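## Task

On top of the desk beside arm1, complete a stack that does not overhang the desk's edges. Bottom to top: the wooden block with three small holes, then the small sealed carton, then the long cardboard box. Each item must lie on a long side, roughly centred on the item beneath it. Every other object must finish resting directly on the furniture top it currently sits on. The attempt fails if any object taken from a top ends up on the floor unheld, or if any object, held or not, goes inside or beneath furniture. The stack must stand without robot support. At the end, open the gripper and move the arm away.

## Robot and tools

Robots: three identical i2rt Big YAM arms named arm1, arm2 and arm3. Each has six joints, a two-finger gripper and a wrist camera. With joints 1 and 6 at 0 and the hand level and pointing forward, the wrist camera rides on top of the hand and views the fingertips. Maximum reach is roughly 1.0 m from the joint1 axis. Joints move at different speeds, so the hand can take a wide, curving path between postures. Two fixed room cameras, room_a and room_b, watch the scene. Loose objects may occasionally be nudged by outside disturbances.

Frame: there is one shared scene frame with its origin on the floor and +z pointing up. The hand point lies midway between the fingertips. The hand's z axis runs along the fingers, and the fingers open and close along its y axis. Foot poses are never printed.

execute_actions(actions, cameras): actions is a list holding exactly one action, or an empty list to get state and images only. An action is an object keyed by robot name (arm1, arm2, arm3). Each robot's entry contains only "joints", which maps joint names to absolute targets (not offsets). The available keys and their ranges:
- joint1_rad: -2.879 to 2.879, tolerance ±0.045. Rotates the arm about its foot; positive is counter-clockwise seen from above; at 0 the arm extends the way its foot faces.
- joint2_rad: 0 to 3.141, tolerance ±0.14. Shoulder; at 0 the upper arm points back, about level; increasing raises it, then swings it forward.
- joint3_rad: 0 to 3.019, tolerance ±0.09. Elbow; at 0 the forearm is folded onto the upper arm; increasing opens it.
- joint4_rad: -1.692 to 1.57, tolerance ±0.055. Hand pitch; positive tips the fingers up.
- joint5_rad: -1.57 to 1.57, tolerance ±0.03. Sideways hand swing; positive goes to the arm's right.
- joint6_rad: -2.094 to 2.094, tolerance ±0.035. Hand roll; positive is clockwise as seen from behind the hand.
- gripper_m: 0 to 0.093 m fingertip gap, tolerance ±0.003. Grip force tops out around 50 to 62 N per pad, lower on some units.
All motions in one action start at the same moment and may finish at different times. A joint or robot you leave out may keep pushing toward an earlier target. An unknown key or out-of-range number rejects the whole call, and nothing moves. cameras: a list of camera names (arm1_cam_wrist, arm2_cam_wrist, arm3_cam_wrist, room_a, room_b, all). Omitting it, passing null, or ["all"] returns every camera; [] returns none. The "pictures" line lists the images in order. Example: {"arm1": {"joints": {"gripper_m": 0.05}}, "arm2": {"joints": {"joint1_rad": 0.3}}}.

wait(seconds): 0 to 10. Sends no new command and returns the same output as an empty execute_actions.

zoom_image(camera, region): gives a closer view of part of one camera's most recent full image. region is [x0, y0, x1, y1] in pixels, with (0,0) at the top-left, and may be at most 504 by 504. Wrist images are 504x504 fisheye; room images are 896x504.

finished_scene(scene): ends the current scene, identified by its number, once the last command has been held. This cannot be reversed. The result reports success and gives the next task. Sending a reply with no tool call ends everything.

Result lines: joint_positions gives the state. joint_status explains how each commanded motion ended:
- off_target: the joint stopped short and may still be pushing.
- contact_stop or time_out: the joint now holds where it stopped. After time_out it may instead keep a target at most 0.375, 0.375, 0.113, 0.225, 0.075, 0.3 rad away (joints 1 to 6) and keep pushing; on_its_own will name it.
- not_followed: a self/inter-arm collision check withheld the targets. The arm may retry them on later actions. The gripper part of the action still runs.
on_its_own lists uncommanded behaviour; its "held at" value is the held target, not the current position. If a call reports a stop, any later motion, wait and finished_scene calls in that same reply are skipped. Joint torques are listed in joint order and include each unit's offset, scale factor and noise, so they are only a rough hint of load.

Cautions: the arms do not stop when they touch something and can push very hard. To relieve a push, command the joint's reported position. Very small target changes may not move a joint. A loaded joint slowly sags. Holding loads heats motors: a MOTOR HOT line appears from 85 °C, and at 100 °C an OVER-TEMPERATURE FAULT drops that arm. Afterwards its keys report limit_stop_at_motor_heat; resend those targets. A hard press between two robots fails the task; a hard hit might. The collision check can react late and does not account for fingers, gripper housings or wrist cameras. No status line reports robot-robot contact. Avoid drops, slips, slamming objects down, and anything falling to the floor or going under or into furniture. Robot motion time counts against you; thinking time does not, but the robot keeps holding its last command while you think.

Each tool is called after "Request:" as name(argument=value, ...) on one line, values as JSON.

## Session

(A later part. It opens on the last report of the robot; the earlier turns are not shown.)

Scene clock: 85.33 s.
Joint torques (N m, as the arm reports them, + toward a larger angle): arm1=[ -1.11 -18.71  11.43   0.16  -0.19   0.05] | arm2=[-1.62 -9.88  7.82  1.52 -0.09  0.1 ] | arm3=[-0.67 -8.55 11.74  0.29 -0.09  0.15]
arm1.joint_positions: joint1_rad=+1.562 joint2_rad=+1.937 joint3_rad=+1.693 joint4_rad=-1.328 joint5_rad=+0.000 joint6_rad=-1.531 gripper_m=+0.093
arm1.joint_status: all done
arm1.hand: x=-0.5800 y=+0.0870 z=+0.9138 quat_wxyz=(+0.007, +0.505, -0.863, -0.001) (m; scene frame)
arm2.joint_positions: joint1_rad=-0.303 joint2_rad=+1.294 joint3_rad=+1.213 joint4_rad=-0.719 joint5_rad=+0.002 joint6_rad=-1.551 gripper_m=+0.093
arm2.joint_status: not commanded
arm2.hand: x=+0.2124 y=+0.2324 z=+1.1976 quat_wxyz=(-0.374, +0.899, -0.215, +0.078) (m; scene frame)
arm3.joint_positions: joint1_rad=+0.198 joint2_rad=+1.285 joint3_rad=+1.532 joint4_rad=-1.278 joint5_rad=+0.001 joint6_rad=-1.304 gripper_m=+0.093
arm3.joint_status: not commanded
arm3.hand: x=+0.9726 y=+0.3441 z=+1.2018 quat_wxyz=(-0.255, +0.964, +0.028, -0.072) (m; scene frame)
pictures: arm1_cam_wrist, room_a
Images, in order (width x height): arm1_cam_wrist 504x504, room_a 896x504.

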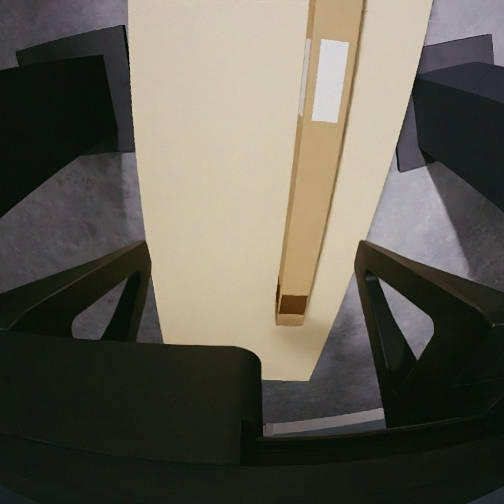

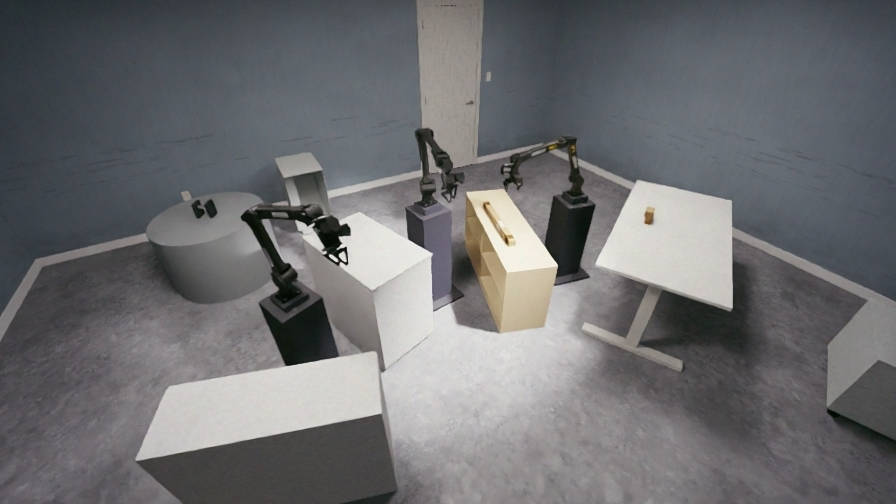

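Request:
execute_actions(actions=[{"arm1":{"joints":{"joint1_rad":1.548,"joint2_rad":2.265,"joint3_rad":1.75,"joint4_rad":-1.006}}}], cameras=["arm1_cam_wrist"])

Scene clock: 87.23 s.
Joint torques (N m, as the arm reports them, + toward a larger angle): arm1=[ -1.18 -21.77  10.07   0.89  -0.19   0.05] | arm2=[-1.54 -9.96  7.81  1.57 -0.06  0.11] | arm3=[-0.7  -8.57 11.74  0.28 -0.09  0.14]
arm1.joint_positions: joint1_rad=+1.557 joint2_rad=+2.275 joint3_rad=+1.726 joint4_rad=-1.014 joint5_rad=+0.000 joint6_rad=-1.531 gripper_m=+0.093
arm1.joint_status: all done
arm1.hand: x=-0.5348 y=+0.0575 z=+0.7218 quat_wxyz=(+0.005, +0.503, -0.864, +0.003) (m; scene frame)
arm2.joint_positions: joint1_rad=-0.303 joint2_rad=+1.294 joint3_rad=+1.213 joint4_rad=-0.719 joint5_rad=+0.002 joint6_rad=-1.551 gripper_m=+0.093
arm2.joint_status: not commanded
arm2.hand: x=+0.2124 y=+0.2324 z=+1.1976 quat_wxyz=(-0.374, +0.899, -0.215, +0.078) (m; scene frame)
arm3.joint_positions: joint1_rad=+0.198 joint2_rad=+1.285 joint3_rad=+1.532 joint4_rad=-1.278 joint5_rad=+0.001 joint6_rad=-1.304 gripper_m=+0.093
arm3.joint_status: not commanded
arm3.hand: x=+0.9726 y=+0.3441 z=+1.2018 quat_wxyz=(-0.255, +0.964, +0.028, -0.072) (m; scene frame)
pictures: arm1_cam_wrist
Images, in order (width x height): arm1_cam_wrist 504x504.

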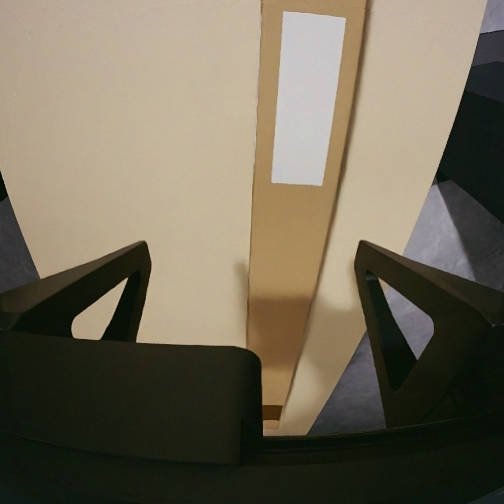

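Request:
execute_actions(actions=[{"arm1":{"joints":{"joint1_rad":1.52,"joint2_rad":2.335,"joint3_rad":1.875,"joint4_rad":-1.08}}}], cameras=["arm1_cam_wrist"])

Scene clock: 92.50 s.
Joint torques (N m, as the arm reports them, + toward a larger angle): arm1=[ -0.57 -21.74  12.61   0.15  -0.2    0.05] | arm2=[ -1.4  -10.07   7.86   1.48  -0.09   0.1 ] | arm3=[-0.74 -8.58 11.74  0.27 -0.09  0.15]
arm1.joint_positions: joint1_rad=+1.520 joint2_rad=+2.333 joint3_rad=+1.825 joint4_rad=-1.073 joint5_rad=+0.000 joint6_rad=-1.531 gripper_m=+0.093
arm1.joint_status: all done
arm1.hand: x=-0.5310 y=+0.0278 z=+0.7184 quat_wxyz=(+0.009, +0.487, -0.874, -0.004) (m; scene frame)
arm2.joint_positions: joint1_rad=-0.303 joint2_rad=+1.294 joint3_rad=+1.213 joint4_rad=-0.719 joint5_rad=+0.002 joint6_rad=-1.551 gripper_m=+0.093
arm2.joint_status: not commanded
arm2.hand: x=+0.2124 y=+0.2324 z=+1.1976 quat_wxyz=(-0.374, +0.899, -0.215, +0.078) (m; scene frame)
arm3.joint_positions: joint1_rad=+0.198 joint2_rad=+1.285 joint3_rad=+1.532 joint4_rad=-1.278 joint5_rad=+0.001 joint6_rad=-1.304 gripper_m=+0.093
arm3.joint_status: not commanded
arm3.hand: x=+0.9726 y=+0.3441 z=+1.2018 quat_wxyz=(-0.255, +0.964, +0.028, -0.072) (m; scene frame)
pictures: arm1_cam_wrist
Images, in order (width x height): arm1_cam_wrist 504x504.

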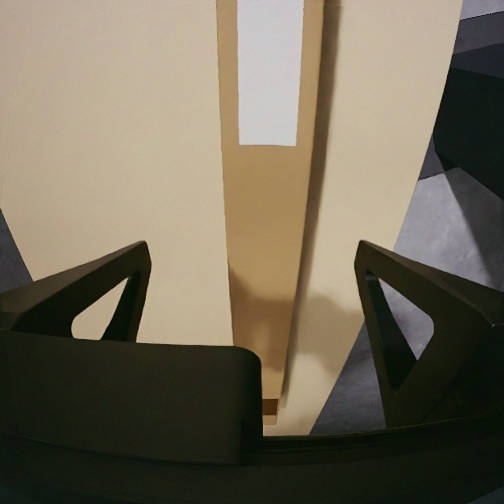

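Request:
execute_actions(actions=[])

Scene clock: 93.80 s.
Joint torques (N m, as the arm reports them, + toward a larger angle): arm1=[ -0.55 -21.56  12.63   0.15  -0.19   0.05] | arm2=[ -1.48 -10.18   7.89   1.57  -0.08   0.09] | arm3=[-0.67 -8.59 11.73  0.29 -0.09  0.15]
arm1.joint_positions: joint1_rad=+1.520 joint2_rad=+2.333 joint3_rad=+1.825 joint4_rad=-1.073 joint5_rad=+0.000 joint6_rad=-1.531 gripper_m=+0.093
arm1.joint_status: all done
arm1.hand: x=-0.5310 y=+0.0278 z=+0.7184 quat_wxyz=(+0.009, +0.487, -0.874, -0.004) (m; scene frame)
arm2.joint_positions: joint1_rad=-0.303 joint2_rad=+1.294 joint3_rad=+1.213 joint4_rad=-0.719 joint5_rad=+0.002 joint6_rad=-1.551 gripper_m=+0.093
arm2.joint_status: not commanded
arm2.hand: x=+0.2124 y=+0.2324 z=+1.1976 quat_wxyz=(-0.374, +0.899, -0.215, +0.078) (m; scene frame)
arm3.joint_positions: joint1_rad=+0.198 joint2_rad=+1.285 joint3_rad=+1.532 joint4_rad=-1.278 joint5_rad=+0.001 joint6_rad=-1.304 gripper_m=+0.093
arm3.joint_status: not commanded
arm3.hand: x=+0.9726 y=+0.3441 z=+1.2018 quat_wxyz=(-0.255, +0.964, +0.028, -0.072) (m; scene frame)
pictures: arm1_cam_wrist, arm2_cam_wrist, arm3_cam_wrist, room_a, room_b
Images, in order (width x height): arm1_cam_wrist 504x504, arm2_cam_wrist 504x504, arm3_cam_wrist 504x504, room_a 896x504, room_b 896x504.

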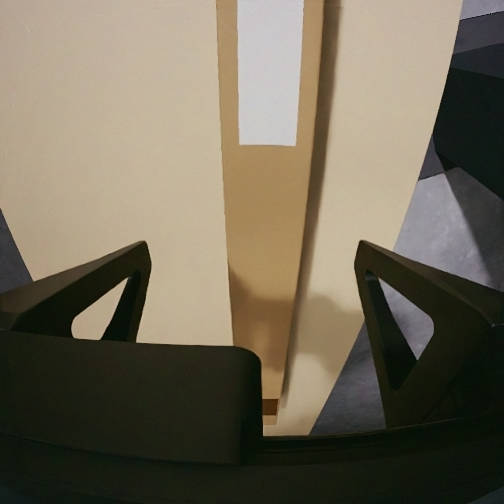

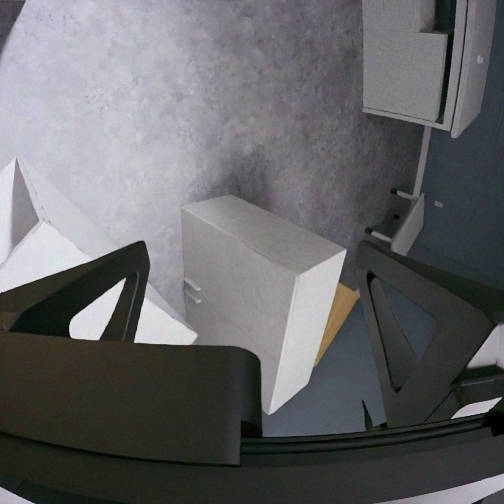

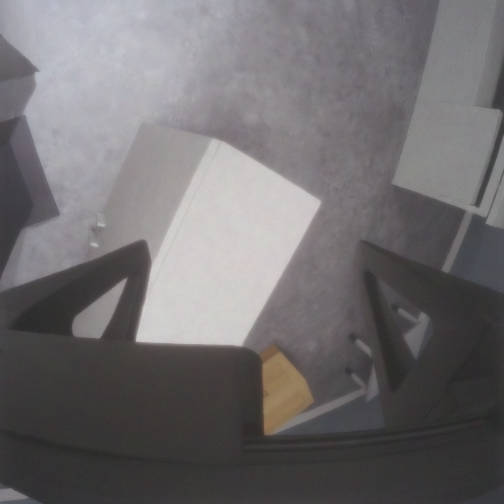

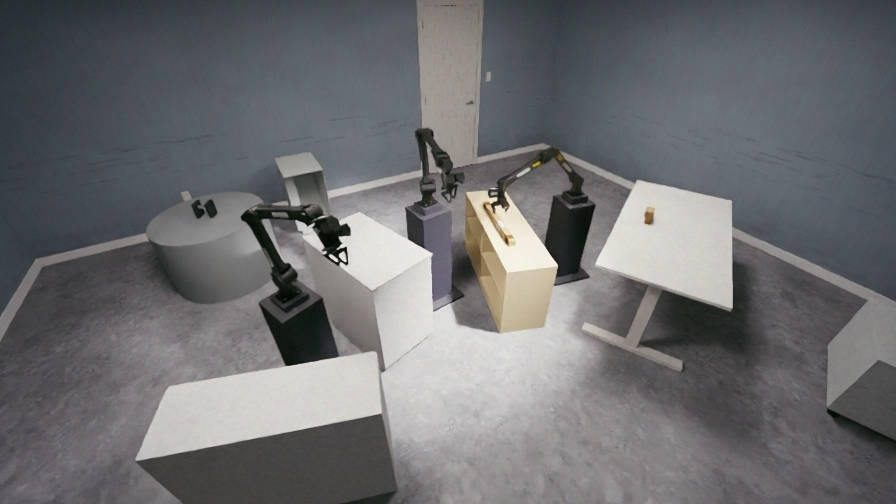

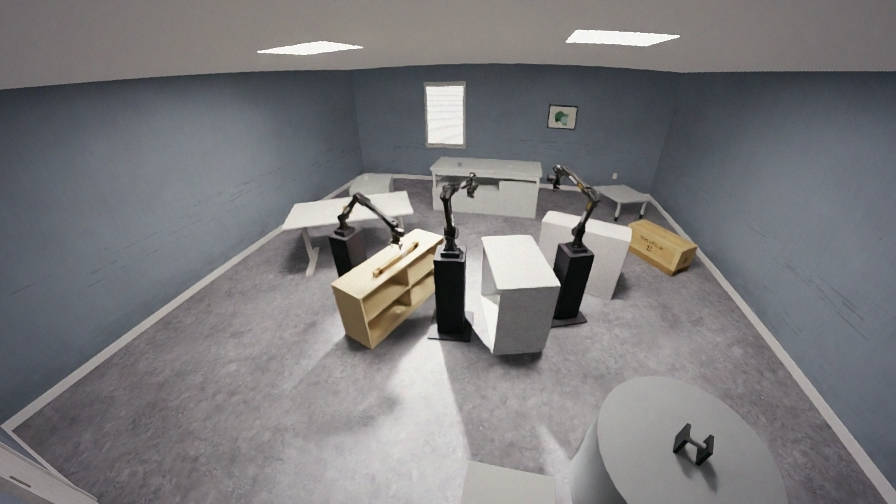

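Request:
execute_actions(actions=[{"arm1":{"joints":{"joint2_rad":2.462,"joint3_rad":1.88,"joint4_rad":-0.95}}}], cameras=["arm1_cam_wrist","room_b"])

Scene clock: 95.57 s.
Joint torques (N m, as the arm reports them, + toward a larger angle): arm1=[ -0.54 -24.24  10.41   0.88  -0.19   0.05] | arm2=[-1.66 -9.98  7.91  1.61 -0.08  0.11] | arm3=[-0.69 -8.57 11.73  0.29 -0.09  0.14]
arm1.joint_positions: joint1_rad=+1.520 joint2_rad=+2.482 joint3_rad=+1.849 joint4_rad=-0.958 joint5_rad=+0.000 joint6_rad=-1.531 gripper_m=+0.093
arm1.joint_status: all done
arm1.hand: x=-0.5307 y=+0.0265 z=+0.6292 quat_wxyz=(+0.012, +0.487, -0.873, -0.009) (m; scene frame)
arm2.joint_positions: joint1_rad=-0.303 joint2_rad=+1.294 joint3_rad=+1.213 joint4_rad=-0.719 joint5_rad=+0.002 joint6_rad=-1.551 gripper_m=+0.093
arm2.joint_status: not commanded
arm2.hand: x=+0.2124 y=+0.2324 z=+1.1976 quat_wxyz=(-0.374, +0.899, -0.215, +0.078) (m; scene frame)
arm3.joint_positions: joint1_rad=+0.198 joint2_rad=+1.285 joint3_rad=+1.532 joint4_rad=-1.278 joint5_rad=+0.001 joint6_rad=-1.304 gripper_m=+0.093
arm3.joint_status: not commanded
arm3.hand: x=+0.9726 y=+0.3441 z=+1.2018 quat_wxyz=(-0.255, +0.964, +0.028, -0.072) (m; scene frame)
pictures: arm1_cam_wrist, room_b
Images, in order (width x height): arm1_cam_wrist 504x504, room_b 896x504.

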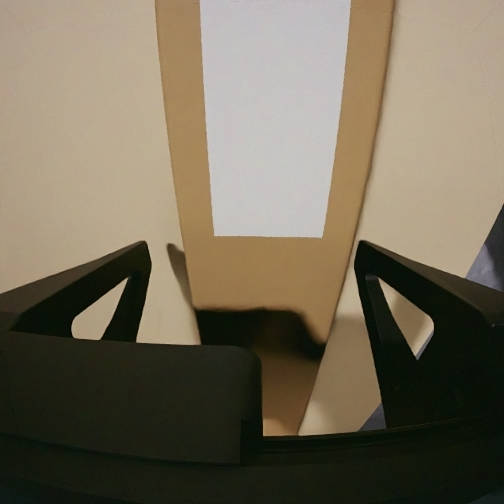

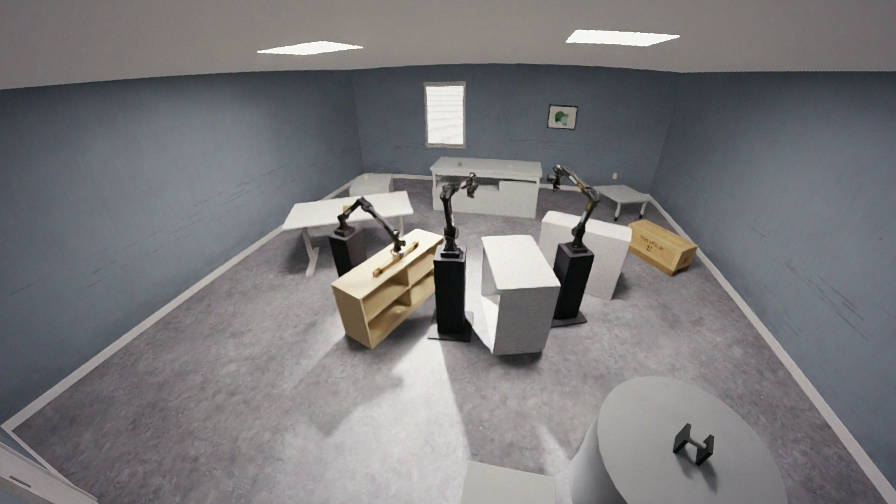

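Request:
execute_actions(actions=[{"arm1":{"joints":{"gripper_m":0.035}}}], cameras=["arm1_cam_wrist"])

Request:
execute_actions(actions=[{"arm1":{"joints":{"joint2_rad":1.95,"joint3_rad":1.74,"joint4_rad":-1.33}}}], cameras=["arm1_cam_wrist","room_b"])

Scene clock: 96.50 s.
Joint torques (N m, as the arm reports them, + toward a larger angle): arm1=[ -0.56 -24.16  10.31   0.78  -0.19   0.04] | arm2=[-1.87 -9.9   7.78  1.53 -0.09  0.09] | arm3=[-0.69 -8.53 11.74  0.28 -0.09  0.15]
arm1.joint_positions: joint1_rad=+1.520 joint2_rad=+2.482 joint3_rad=+1.849 joint4_rad=-0.957 joint5_rad=+0.000 joint6_rad=-1.529 gripper_m=+0.049
arm1.joint_status: gripper_m off_target (ended at +0.049, target +0.035)
arm1.hand: x=-0.5304 y=+0.0264 z=+0.6291 quat_wxyz=(+0.012, +0.486, -0.874, -0.009) (m; scene frame)
arm2.joint_positions: joint1_rad=-0.303 joint2_rad=+1.294 joint3_rad=+1.213 joint4_rad=-0.719 joint5_rad=+0.002 joint6_rad=-1.551 gripper_m=+0.093
arm2.joint_status: not commanded
arm2.hand: x=+0.2124 y=+0.2324 z=+1.1976 quat_wxyz=(-0.374, +0.899, -0.215, +0.078) (m; scene frame)
arm3.joint_positions: joint1_rad=+0.198 joint2_rad=+1.285 joint3_rad=+1.532 joint4_rad=-1.278 joint5_rad=+0.001 joint6_rad=-1.304 gripper_m=+0.093
arm3.joint_status: not commanded
arm3.hand: x=+0.9726 y=+0.3441 z=+1.2018 quat_wxyz=(-0.255, +0.964, +0.028, -0.072) (m; scene frame)
pictures: arm1_cam_wrist
Images, in order (width x height): arm1_cam_wrist 504x504.

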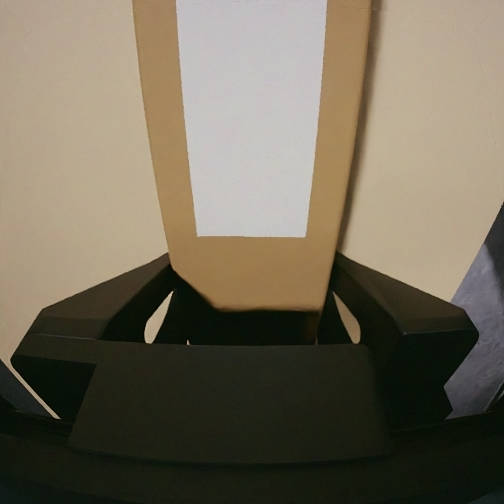

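Scene clock: 98.17 s.
Joint torques (N m, as the arm reports them, + toward a larger angle): arm1=[ -0.52 -19.73  10.33   0.24  -0.19   0.04] | arm2=[-1.66 -9.82  7.83  1.56 -0.08  0.11] | arm3=[-0.69 -8.56 11.73  0.29 -0.1   0.14]
arm1.joint_positions: joint1_rad=+1.520 joint2_rad=+1.963 joint3_rad=+1.726 joint4_rad=-1.324 joint5_rad=+0.000 joint6_rad=-1.529 gripper_m=+0.049
arm1.joint_status: all done
arm1.hand: x=-0.5817 y=+0.0589 z=+0.9117 quat_wxyz=(+0.004, +0.486, -0.874, +0.004) (m; scene frame)
arm2.joint_positions: joint1_rad=-0.303 joint2_rad=+1.294 joint3_rad=+1.213 joint4_rad=-0.719 joint5_rad=+0.002 joint6_rad=-1.551 gripper_m=+0.093
arm2.joint_status: not commanded
arm2.hand: x=+0.2124 y=+0.2324 z=+1.1976 quat_wxyz=(-0.374, +0.899, -0.215, +0.078) (m; scene frame)
arm3.joint_positions: joint1_rad=+0.198 joint2_rad=+1.285 joint3_rad=+1.532 joint4_rad=-1.278 joint5_rad=+0.001 joint6_rad=-1.304 gripper_m=+0.093
arm3.joint_status: not commanded
arm3.hand: x=+0.9726 y=+0.3441 z=+1.2018 quat_wxyz=(-0.255, +0.964, +0.028, -0.072) (m; scene frame)
pictures: arm1_cam_wrist, room_b
Images, in order (width x height): arm1_cam_wrist 504x504, room_b 896x504.

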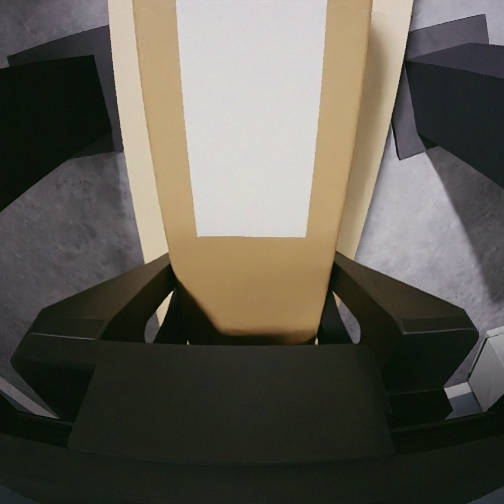

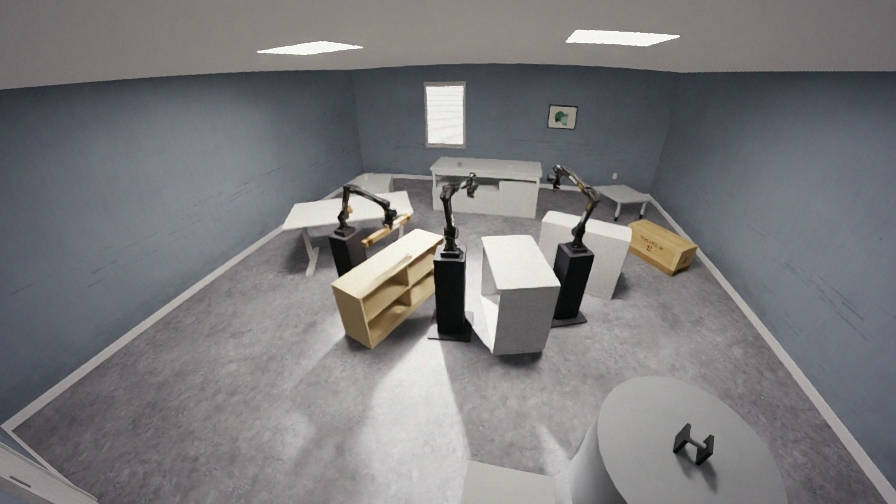

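Request:
execute_actions(actions=[{"arm1":{"joints":{"joint1_rad":-2.46,"joint2_rad":1.89,"joint3_rad":1.576,"joint4_rad":-1.27,"joint6_rad":-1.588}}}], cameras=["arm1_cam_wrist","room_a","room_b"])

Scene clock: 101.73 s.
Joint torques (N m, as the arm reports them, + toward a larger angle): arm1=[  0.56 -18.28   8.52   0.32  -0.22  -0.23] | arm2=[-1.67 -9.82  7.88  1.59 -0.1   0.08] | arm3=[-0.69 -8.64 11.73  0.28 -0.09  0.15]
arm1.joint_positions: joint1_rad=-2.468 joint2_rad=+1.902 joint3_rad=+1.579 joint4_rad=-1.267 joint5_rad=+0.000 joint6_rad=-1.570 gripper_m=+0.049
arm1.joint_status: all done
arm1.hand: x=-1.2248 y=+0.9099 z=+0.8944 quat_wxyz=(-0.012, -0.994, -0.105, +0.005) (m; scene frame)
arm2.joint_positions: joint1_rad=-0.303 joint2_rad=+1.294 joint3_rad=+1.213 joint4_rad=-0.719 joint5_rad=+0.002 joint6_rad=-1.551 gripper_m=+0.093
arm2.joint_status: not commanded
arm2.hand: x=+0.2124 y=+0.2324 z=+1.1976 quat_wxyz=(-0.374, +0.899, -0.215, +0.078) (m; scene frame)
arm3.joint_positions: joint1_rad=+0.198 joint2_rad=+1.285 joint3_rad=+1.532 joint4_rad=-1.278 joint5_rad=+0.001 joint6_rad=-1.304 gripper_m=+0.093
arm3.joint_status: not commanded
arm3.hand: x=+0.9726 y=+0.3441 z=+1.2018 quat_wxyz=(-0.255, +0.964, +0.028, -0.072) (m; scene frame)
pictures: arm1_cam_wrist, room_a, room_b
Images, in order (width x height): arm1_cam_wrist 504x504, room_a 896x504, room_b 896x504.

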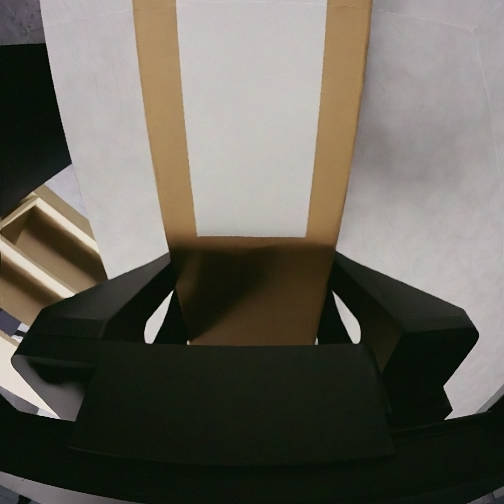

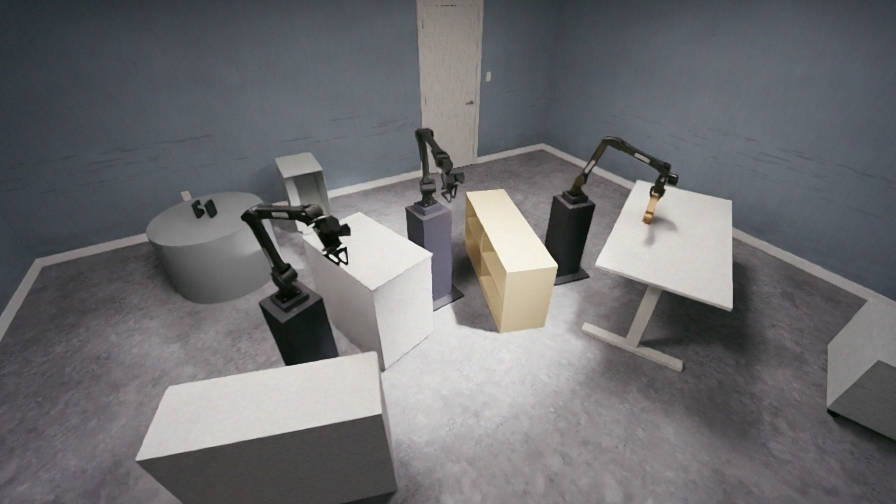

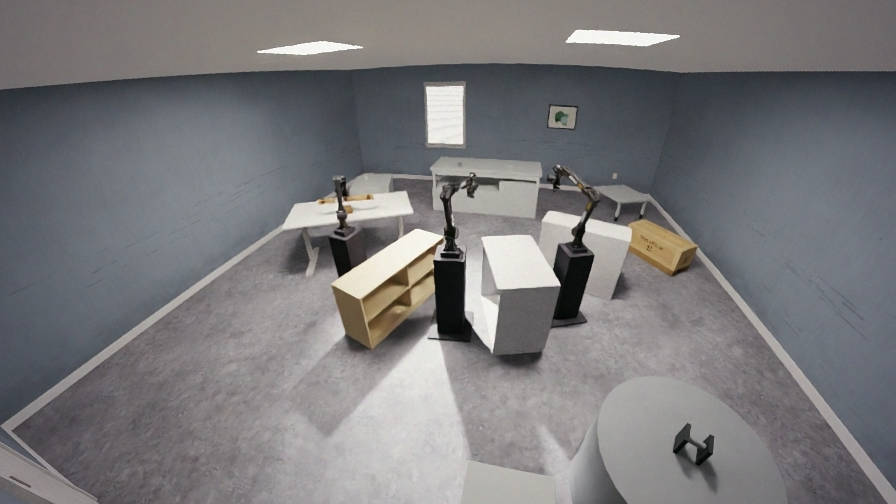

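Request:
zoom_image(camera="room_a", region=[590, 150, 740, 250])

Request:
zoom_image(camera="room_b", region=[290, 170, 410, 240])

Region (590, 150, 740, 250) of room_a's 896x504 image, scaled by 3.360, with more detail than that image has.

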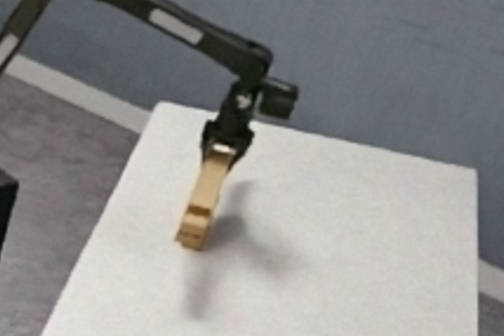

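Region (290, 170, 410, 240) of room_b's 896x504 image, scaled by 4.200, with more detail than that image has; it fills the top 294 rows of this view, and the rest is white.

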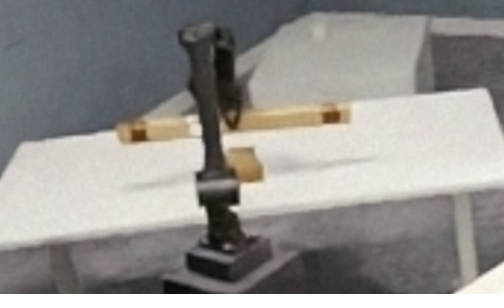

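Request:
execute_actions(actions=[{"arm1":{"joints":{"joint1_rad":-2.448,"joint2_rad":1.93,"joint3_rad":1.508,"joint4_rad":-1.14}}}], cameras=["arm1_cam_wrist","room_a","room_b"])

Scene clock: 103.47 s.
Joint torques (N m, as the arm reports them, + toward a larger angle): arm1=[  0.36 -18.25   8.5    0.91  -0.22  -0.23] | arm2=[ -1.77 -10.07   7.79   1.53  -0.08   0.09] | arm3=[-0.67 -8.57 11.73  0.28 -0.09  0.14]
arm1.joint_positions: joint1_rad=-2.454 joint2_rad=+1.938 joint3_rad=+1.507 joint4_rad=-1.148 joint5_rad=+0.000 joint6_rad=-1.571 gripper_m=+0.049
arm1.joint_status: all done
arm1.hand: x=-1.2330 y=+0.9072 z=+0.8492 quat_wxyz=(-0.007, -0.994, -0.112, +0.006) (m; scene frame)
arm2.joint_positions: joint1_rad=-0.303 joint2_rad=+1.294 joint3_rad=+1.213 joint4_rad=-0.719 joint5_rad=+0.002 joint6_rad=-1.551 gripper_m=+0.093
arm2.joint_status: not commanded
arm2.hand: x=+0.2124 y=+0.2324 z=+1.1976 quat_wxyz=(-0.374, +0.899, -0.215, +0.078) (m; scene frame)
arm3.joint_positions: joint1_rad=+0.198 joint2_rad=+1.285 joint3_rad=+1.532 joint4_rad=-1.278 joint5_rad=+0.001 joint6_rad=-1.304 gripper_m=+0.093
arm3.joint_status: not commanded
arm3.hand: x=+0.9726 y=+0.3441 z=+1.2018 quat_wxyz=(-0.255, +0.964, +0.028, -0.072) (m; scene frame)
pictures: arm1_cam_wrist, room_a, room_b
Images, in order (width x height): arm1_cam_wrist 504x504, room_a 896x504, room_b 896x504.

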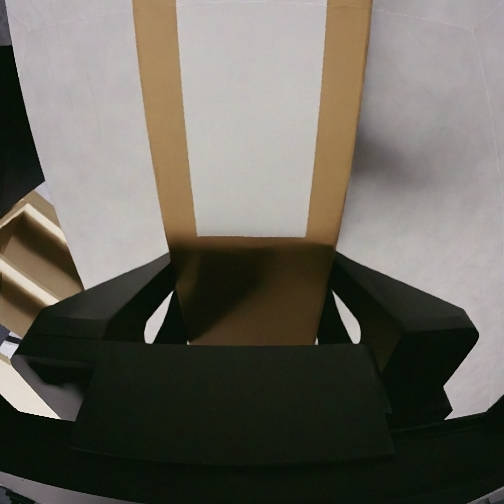

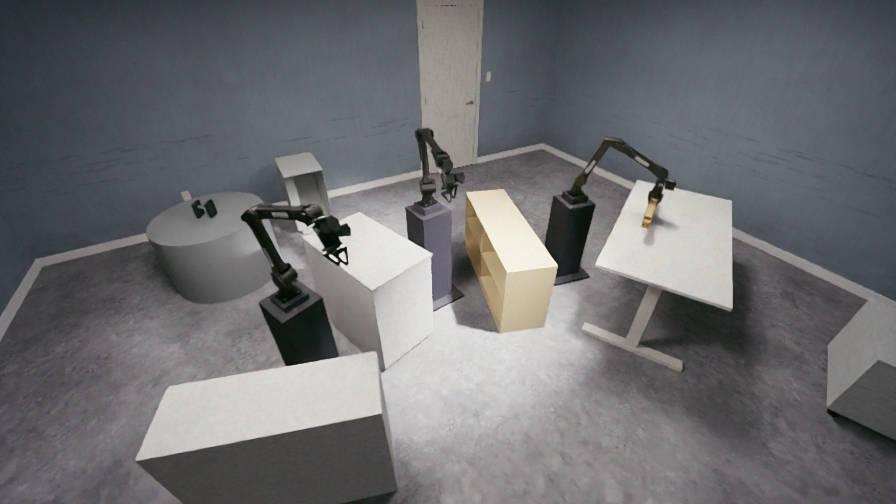

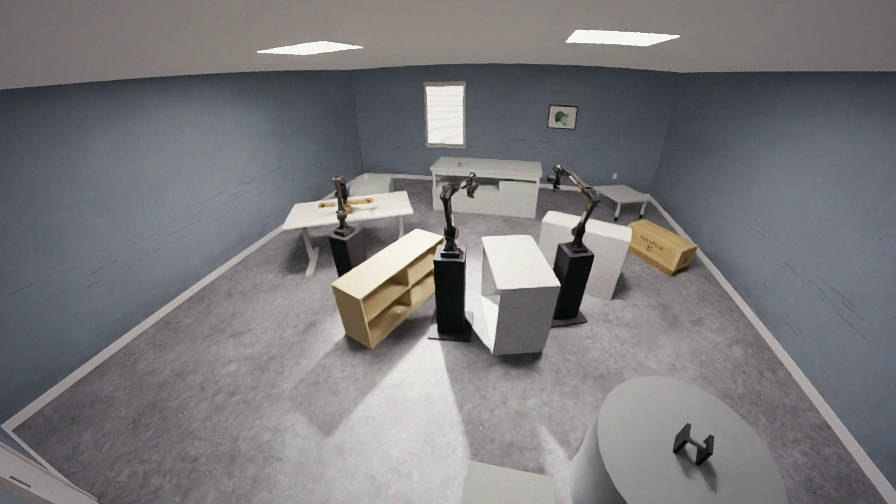

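Request:
zoom_image(camera="room_b", region=[305, 180, 385, 230])

Request:
zoom_image(camera="room_a", region=[620, 175, 700, 240])

Region (305, 180, 385, 230) of room_b's 896x504 image, scaled by 6.300, with more detail than that image has; it fills the top 315 rows of this view, and the rest is white.

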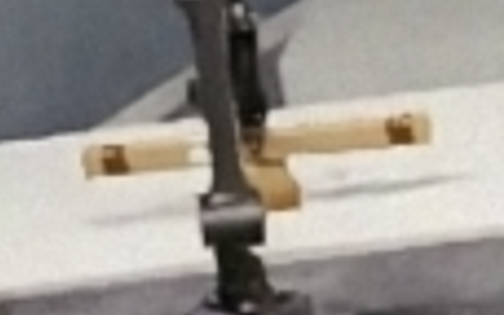

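Region (620, 175, 700, 240) of room_a's 896x504 image, scaled by 6.300, with more detail than that image has; it fills the top 410 rows of this view, and the rest is white.

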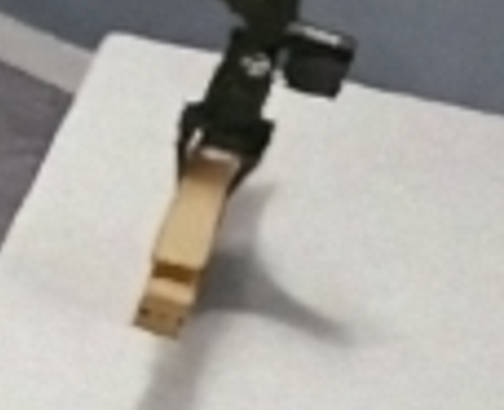

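Request:
execute_actions(actions=[{"arm1":{"joints":{"joint2_rad":1.943}}}], cameras=["arm1_cam_wrist","room_b"])

Scene clock: 104.47 s.
Joint torques (N m, as the arm reports them, + toward a larger angle): arm1=[  0.41 -16.85   8.71   0.9   -0.22  -0.23] | arm2=[ -1.48 -10.08   7.91   1.47  -0.08   0.11] | arm3=[-0.68 -8.56 11.73  0.28 -0.1   0.15]
arm1.joint_positions: joint1_rad=-2.454 joint2_rad=+1.938 joint3_rad=+1.507 joint4_rad=-1.148 joint5_rad=+0.000 joint6_rad=-1.571 gripper_m=+0.049
arm1.joint_status: all done
arm1.hand: x=-1.2330 y=+0.9072 z=+0.8492 quat_wxyz=(-0.007, -0.994, -0.112, +0.006) (m; scene frame)
arm2.joint_positions: joint1_rad=-0.303 joint2_rad=+1.294 joint3_rad=+1.213 joint4_rad=-0.719 joint5_rad=+0.002 joint6_rad=-1.551 gripper_m=+0.093
arm2.joint_status: not commanded
arm2.hand: x=+0.2124 y=+0.2324 z=+1.1976 quat_wxyz=(-0.374, +0.899, -0.215, +0.078) (m; scene frame)
arm3.joint_positions: joint1_rad=+0.198 joint2_rad=+1.285 joint3_rad=+1.532 joint4_rad=-1.278 joint5_rad=+0.001 joint6_rad=-1.304 gripper_m=+0.093
arm3.joint_status: not commanded
arm3.hand: x=+0.9726 y=+0.3441 z=+1.2018 quat_wxyz=(-0.255, +0.964, +0.028, -0.072) (m; scene frame)
pictures: arm1_cam_wrist, room_b
Images, in order (width x height): arm1_cam_wrist 504x504, room_b 896x504.

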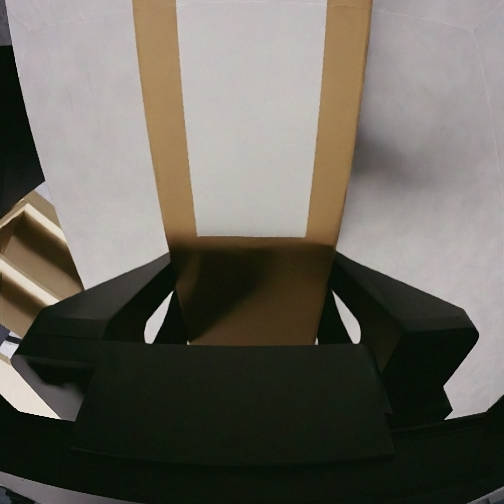

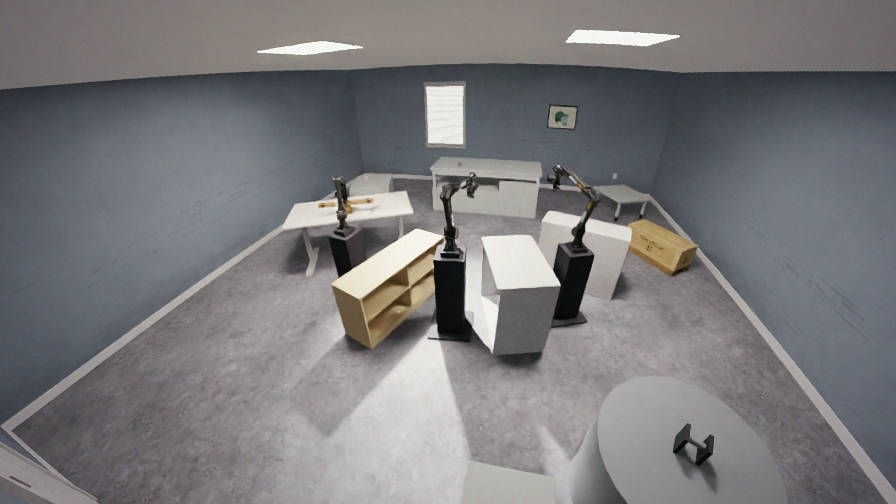

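Request:
execute_actions(actions=[{"arm1":{"joints":{"joint2_rad":1.952}}}], cameras=["arm1_cam_wrist","room_b"])

Scene clock: 105.27 s.
Joint torques (N m, as the arm reports them, + toward a larger angle): arm1=[  0.33 -16.8    8.6    0.88  -0.22  -0.23] | arm2=[-1.55 -9.84  7.81  1.59 -0.09  0.09] | arm3=[-0.73 -8.61 11.74  0.28 -0.09  0.14]
arm1.joint_positions: joint1_rad=-2.454 joint2_rad=+1.946 joint3_rad=+1.507 joint4_rad=-1.148 joint5_rad=+0.000 joint6_rad=-1.571 gripper_m=+0.049
arm1.joint_status: all done
arm1.hand: x=-1.2329 y=+0.9065 z=+0.8449 quat_wxyz=(-0.011, -0.994, -0.112, +0.005) (m; scene frame)
arm2.joint_positions: joint1_rad=-0.303 joint2_rad=+1.294 joint3_rad=+1.213 joint4_rad=-0.719 joint5_rad=+0.002 joint6_rad=-1.551 gripper_m=+0.093
arm2.joint_status: not commanded
arm2.hand: x=+0.2124 y=+0.2324 z=+1.1976 quat_wxyz=(-0.374, +0.899, -0.215, +0.078) (m; scene frame)
arm3.joint_positions: joint1_rad=+0.198 joint2_rad=+1.285 joint3_rad=+1.532 joint4_rad=-1.278 joint5_rad=+0.001 joint6_rad=-1.304 gripper_m=+0.093
arm3.joint_status: not commanded
arm3.hand: x=+0.9726 y=+0.3441 z=+1.2018 quat_wxyz=(-0.255, +0.964, +0.028, -0.072) (m; scene frame)
pictures: arm1_cam_wrist, room_b
Images, in order (width x height): arm1_cam_wrist 504x504, room_b 896x504.

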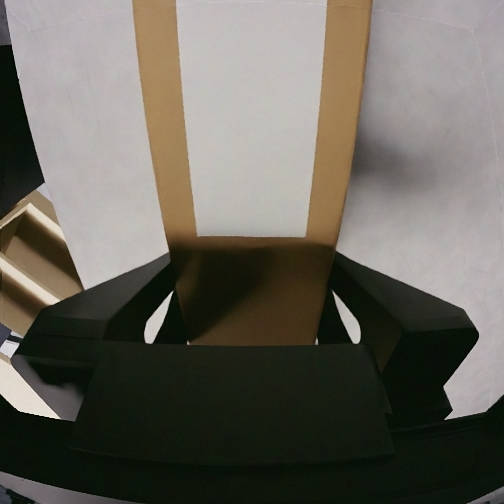

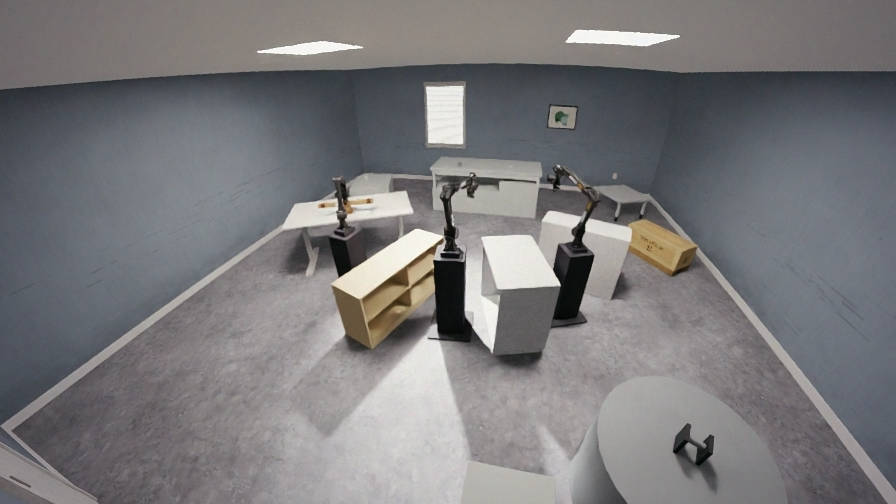

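Request:
zoom_image(camera="room_b", region=[315, 185, 375, 225])

Request:
execute_actions(actions=[{"arm1":{"joints":{"joint2_rad":1.962}}}], cameras=["arm1_cam_wrist","room_b","room_a"])

Region (315, 185, 375, 225) of room_b's 896x504 image, scaled by 8.400, with more detail than that image has.

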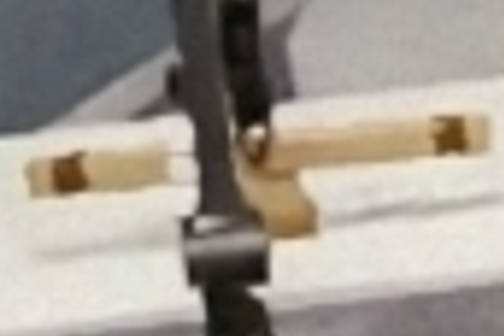

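Scene clock: 107.07 s.
Joint torques (N m, as the arm reports them, + toward a larger angle): arm1=[  0.35 -16.89   8.47   0.85  -0.22  -0.23] | arm2=[-1.28 -9.97  7.8   1.63 -0.07  0.12] | arm3=[-0.68 -8.56 11.74  0.28 -0.09  0.15]
arm1.joint_positions: joint1_rad=-2.454 joint2_rad=+1.957 joint3_rad=+1.507 joint4_rad=-1.148 joint5_rad=+0.000 joint6_rad=-1.571 gripper_m=+0.049
arm1.joint_status: all done
arm1.hand: x=-1.2328 y=+0.9056 z=+0.8389 quat_wxyz=(-0.016, -0.994, -0.112, +0.005) (m; scene frame)
arm2.joint_positions: joint1_rad=-0.303 joint2_rad=+1.294 joint3_rad=+1.213 joint4_rad=-0.719 joint5_rad=+0.002 joint6_rad=-1.551 gripper_m=+0.093
arm2.joint_status: not commanded
arm2.hand: x=+0.2124 y=+0.2324 z=+1.1976 quat_wxyz=(-0.374, +0.899, -0.215, +0.078) (m; scene frame)
arm3.joint_positions: joint1_rad=+0.198 joint2_rad=+1.285 joint3_rad=+1.532 joint4_rad=-1.278 joint5_rad=+0.001 joint6_rad=-1.304 gripper_m=+0.093
arm3.joint_status: not commanded
arm3.hand: x=+0.9726 y=+0.3441 z=+1.2018 quat_wxyz=(-0.255, +0.964, +0.028, -0.072) (m; scene frame)
pictures: arm1_cam_wrist, room_a, room_b
Images, in order (width x height): arm1_cam_wrist 504x504, room_a 896x504, room_b 896x504.

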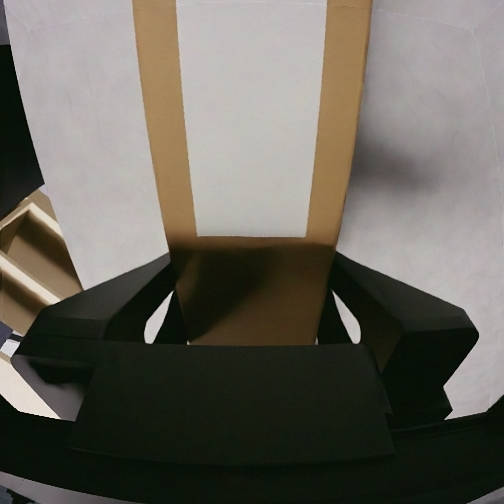

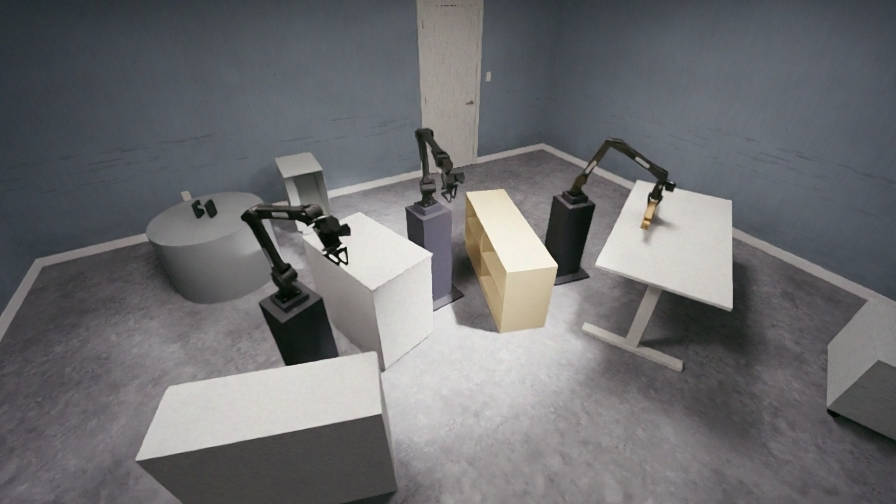

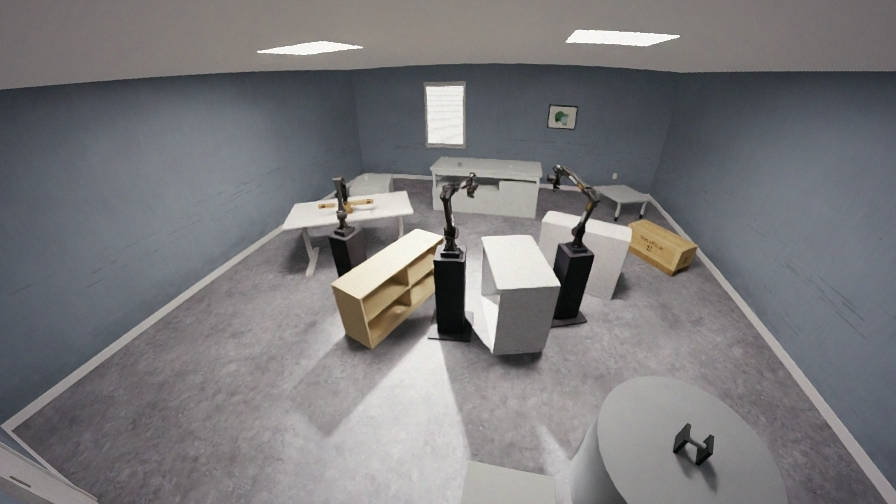

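Request:
zoom_image(camera="room_a", region=[625, 185, 685, 235])

Request:
execute_actions(actions=[{"arm1":{"joints":{"joint4_rad":-1.122}}}], cameras=["room_b","room_a"])

Region (625, 185, 685, 235) of room_a's 896x504 image, scaled by 8.400, with more detail than that image has.

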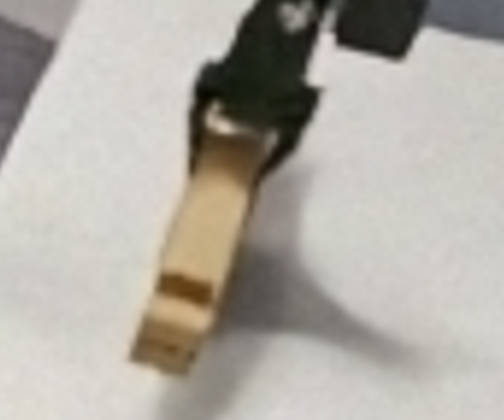

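Scene clock: 108.07 s.
Joint torques (N m, as the arm reports them, + toward a larger angle): arm1=[  0.38 -17.1    8.37   0.92  -0.22  -0.23] | arm2=[-1.81 -9.85  7.85  1.47 -0.09  0.11] | arm3=[-0.64 -8.64 11.74  0.3  -0.09  0.15]
arm1.joint_positions: joint1_rad=-2.454 joint2_rad=+1.957 joint3_rad=+1.507 joint4_rad=-1.131 joint5_rad=+0.000 joint6_rad=-1.571 gripper_m=+0.049
arm1.joint_status: all done
arm1.hand: x=-1.2337 y=+0.9098 z=+0.8388 quat_wxyz=(-0.008, -0.994, -0.112, +0.006) (m; scene frame)
arm2.joint_positions: joint1_rad=-0.303 joint2_rad=+1.294 joint3_rad=+1.213 joint4_rad=-0.719 joint5_rad=+0.002 joint6_rad=-1.551 gripper_m=+0.093
arm2.joint_status: not commanded
arm2.hand: x=+0.2124 y=+0.2324 z=+1.1976 quat_wxyz=(-0.374, +0.899, -0.215, +0.078) (m; scene frame)
arm3.joint_positions: joint1_rad=+0.198 joint2_rad=+1.285 joint3_rad=+1.532 joint4_rad=-1.278 joint5_rad=+0.001 joint6_rad=-1.304 gripper_m=+0.093
arm3.joint_status: not commanded
arm3.hand: x=+0.9726 y=+0.3441 z=+1.2018 quat_wxyz=(-0.255, +0.964, +0.028, -0.072) (m; scene frame)
pictures: room_a, room_b
Images, in order (width x height): room_a 896x504, room_b 896x504.

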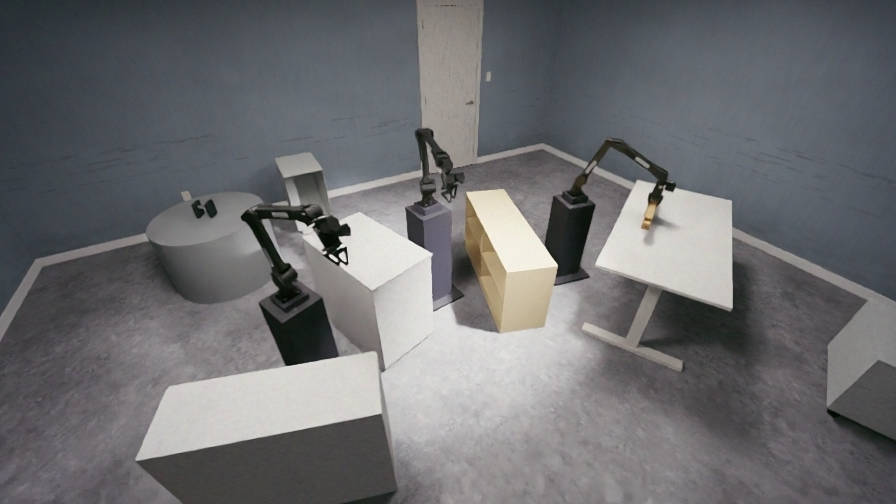

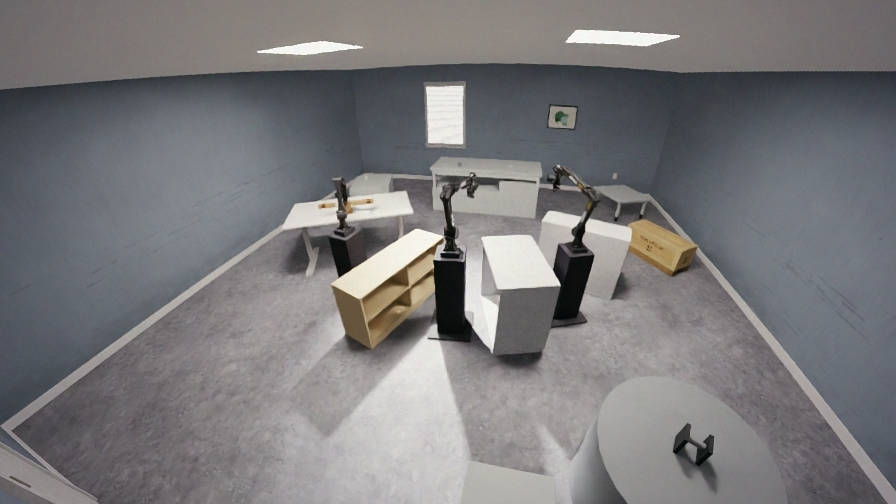

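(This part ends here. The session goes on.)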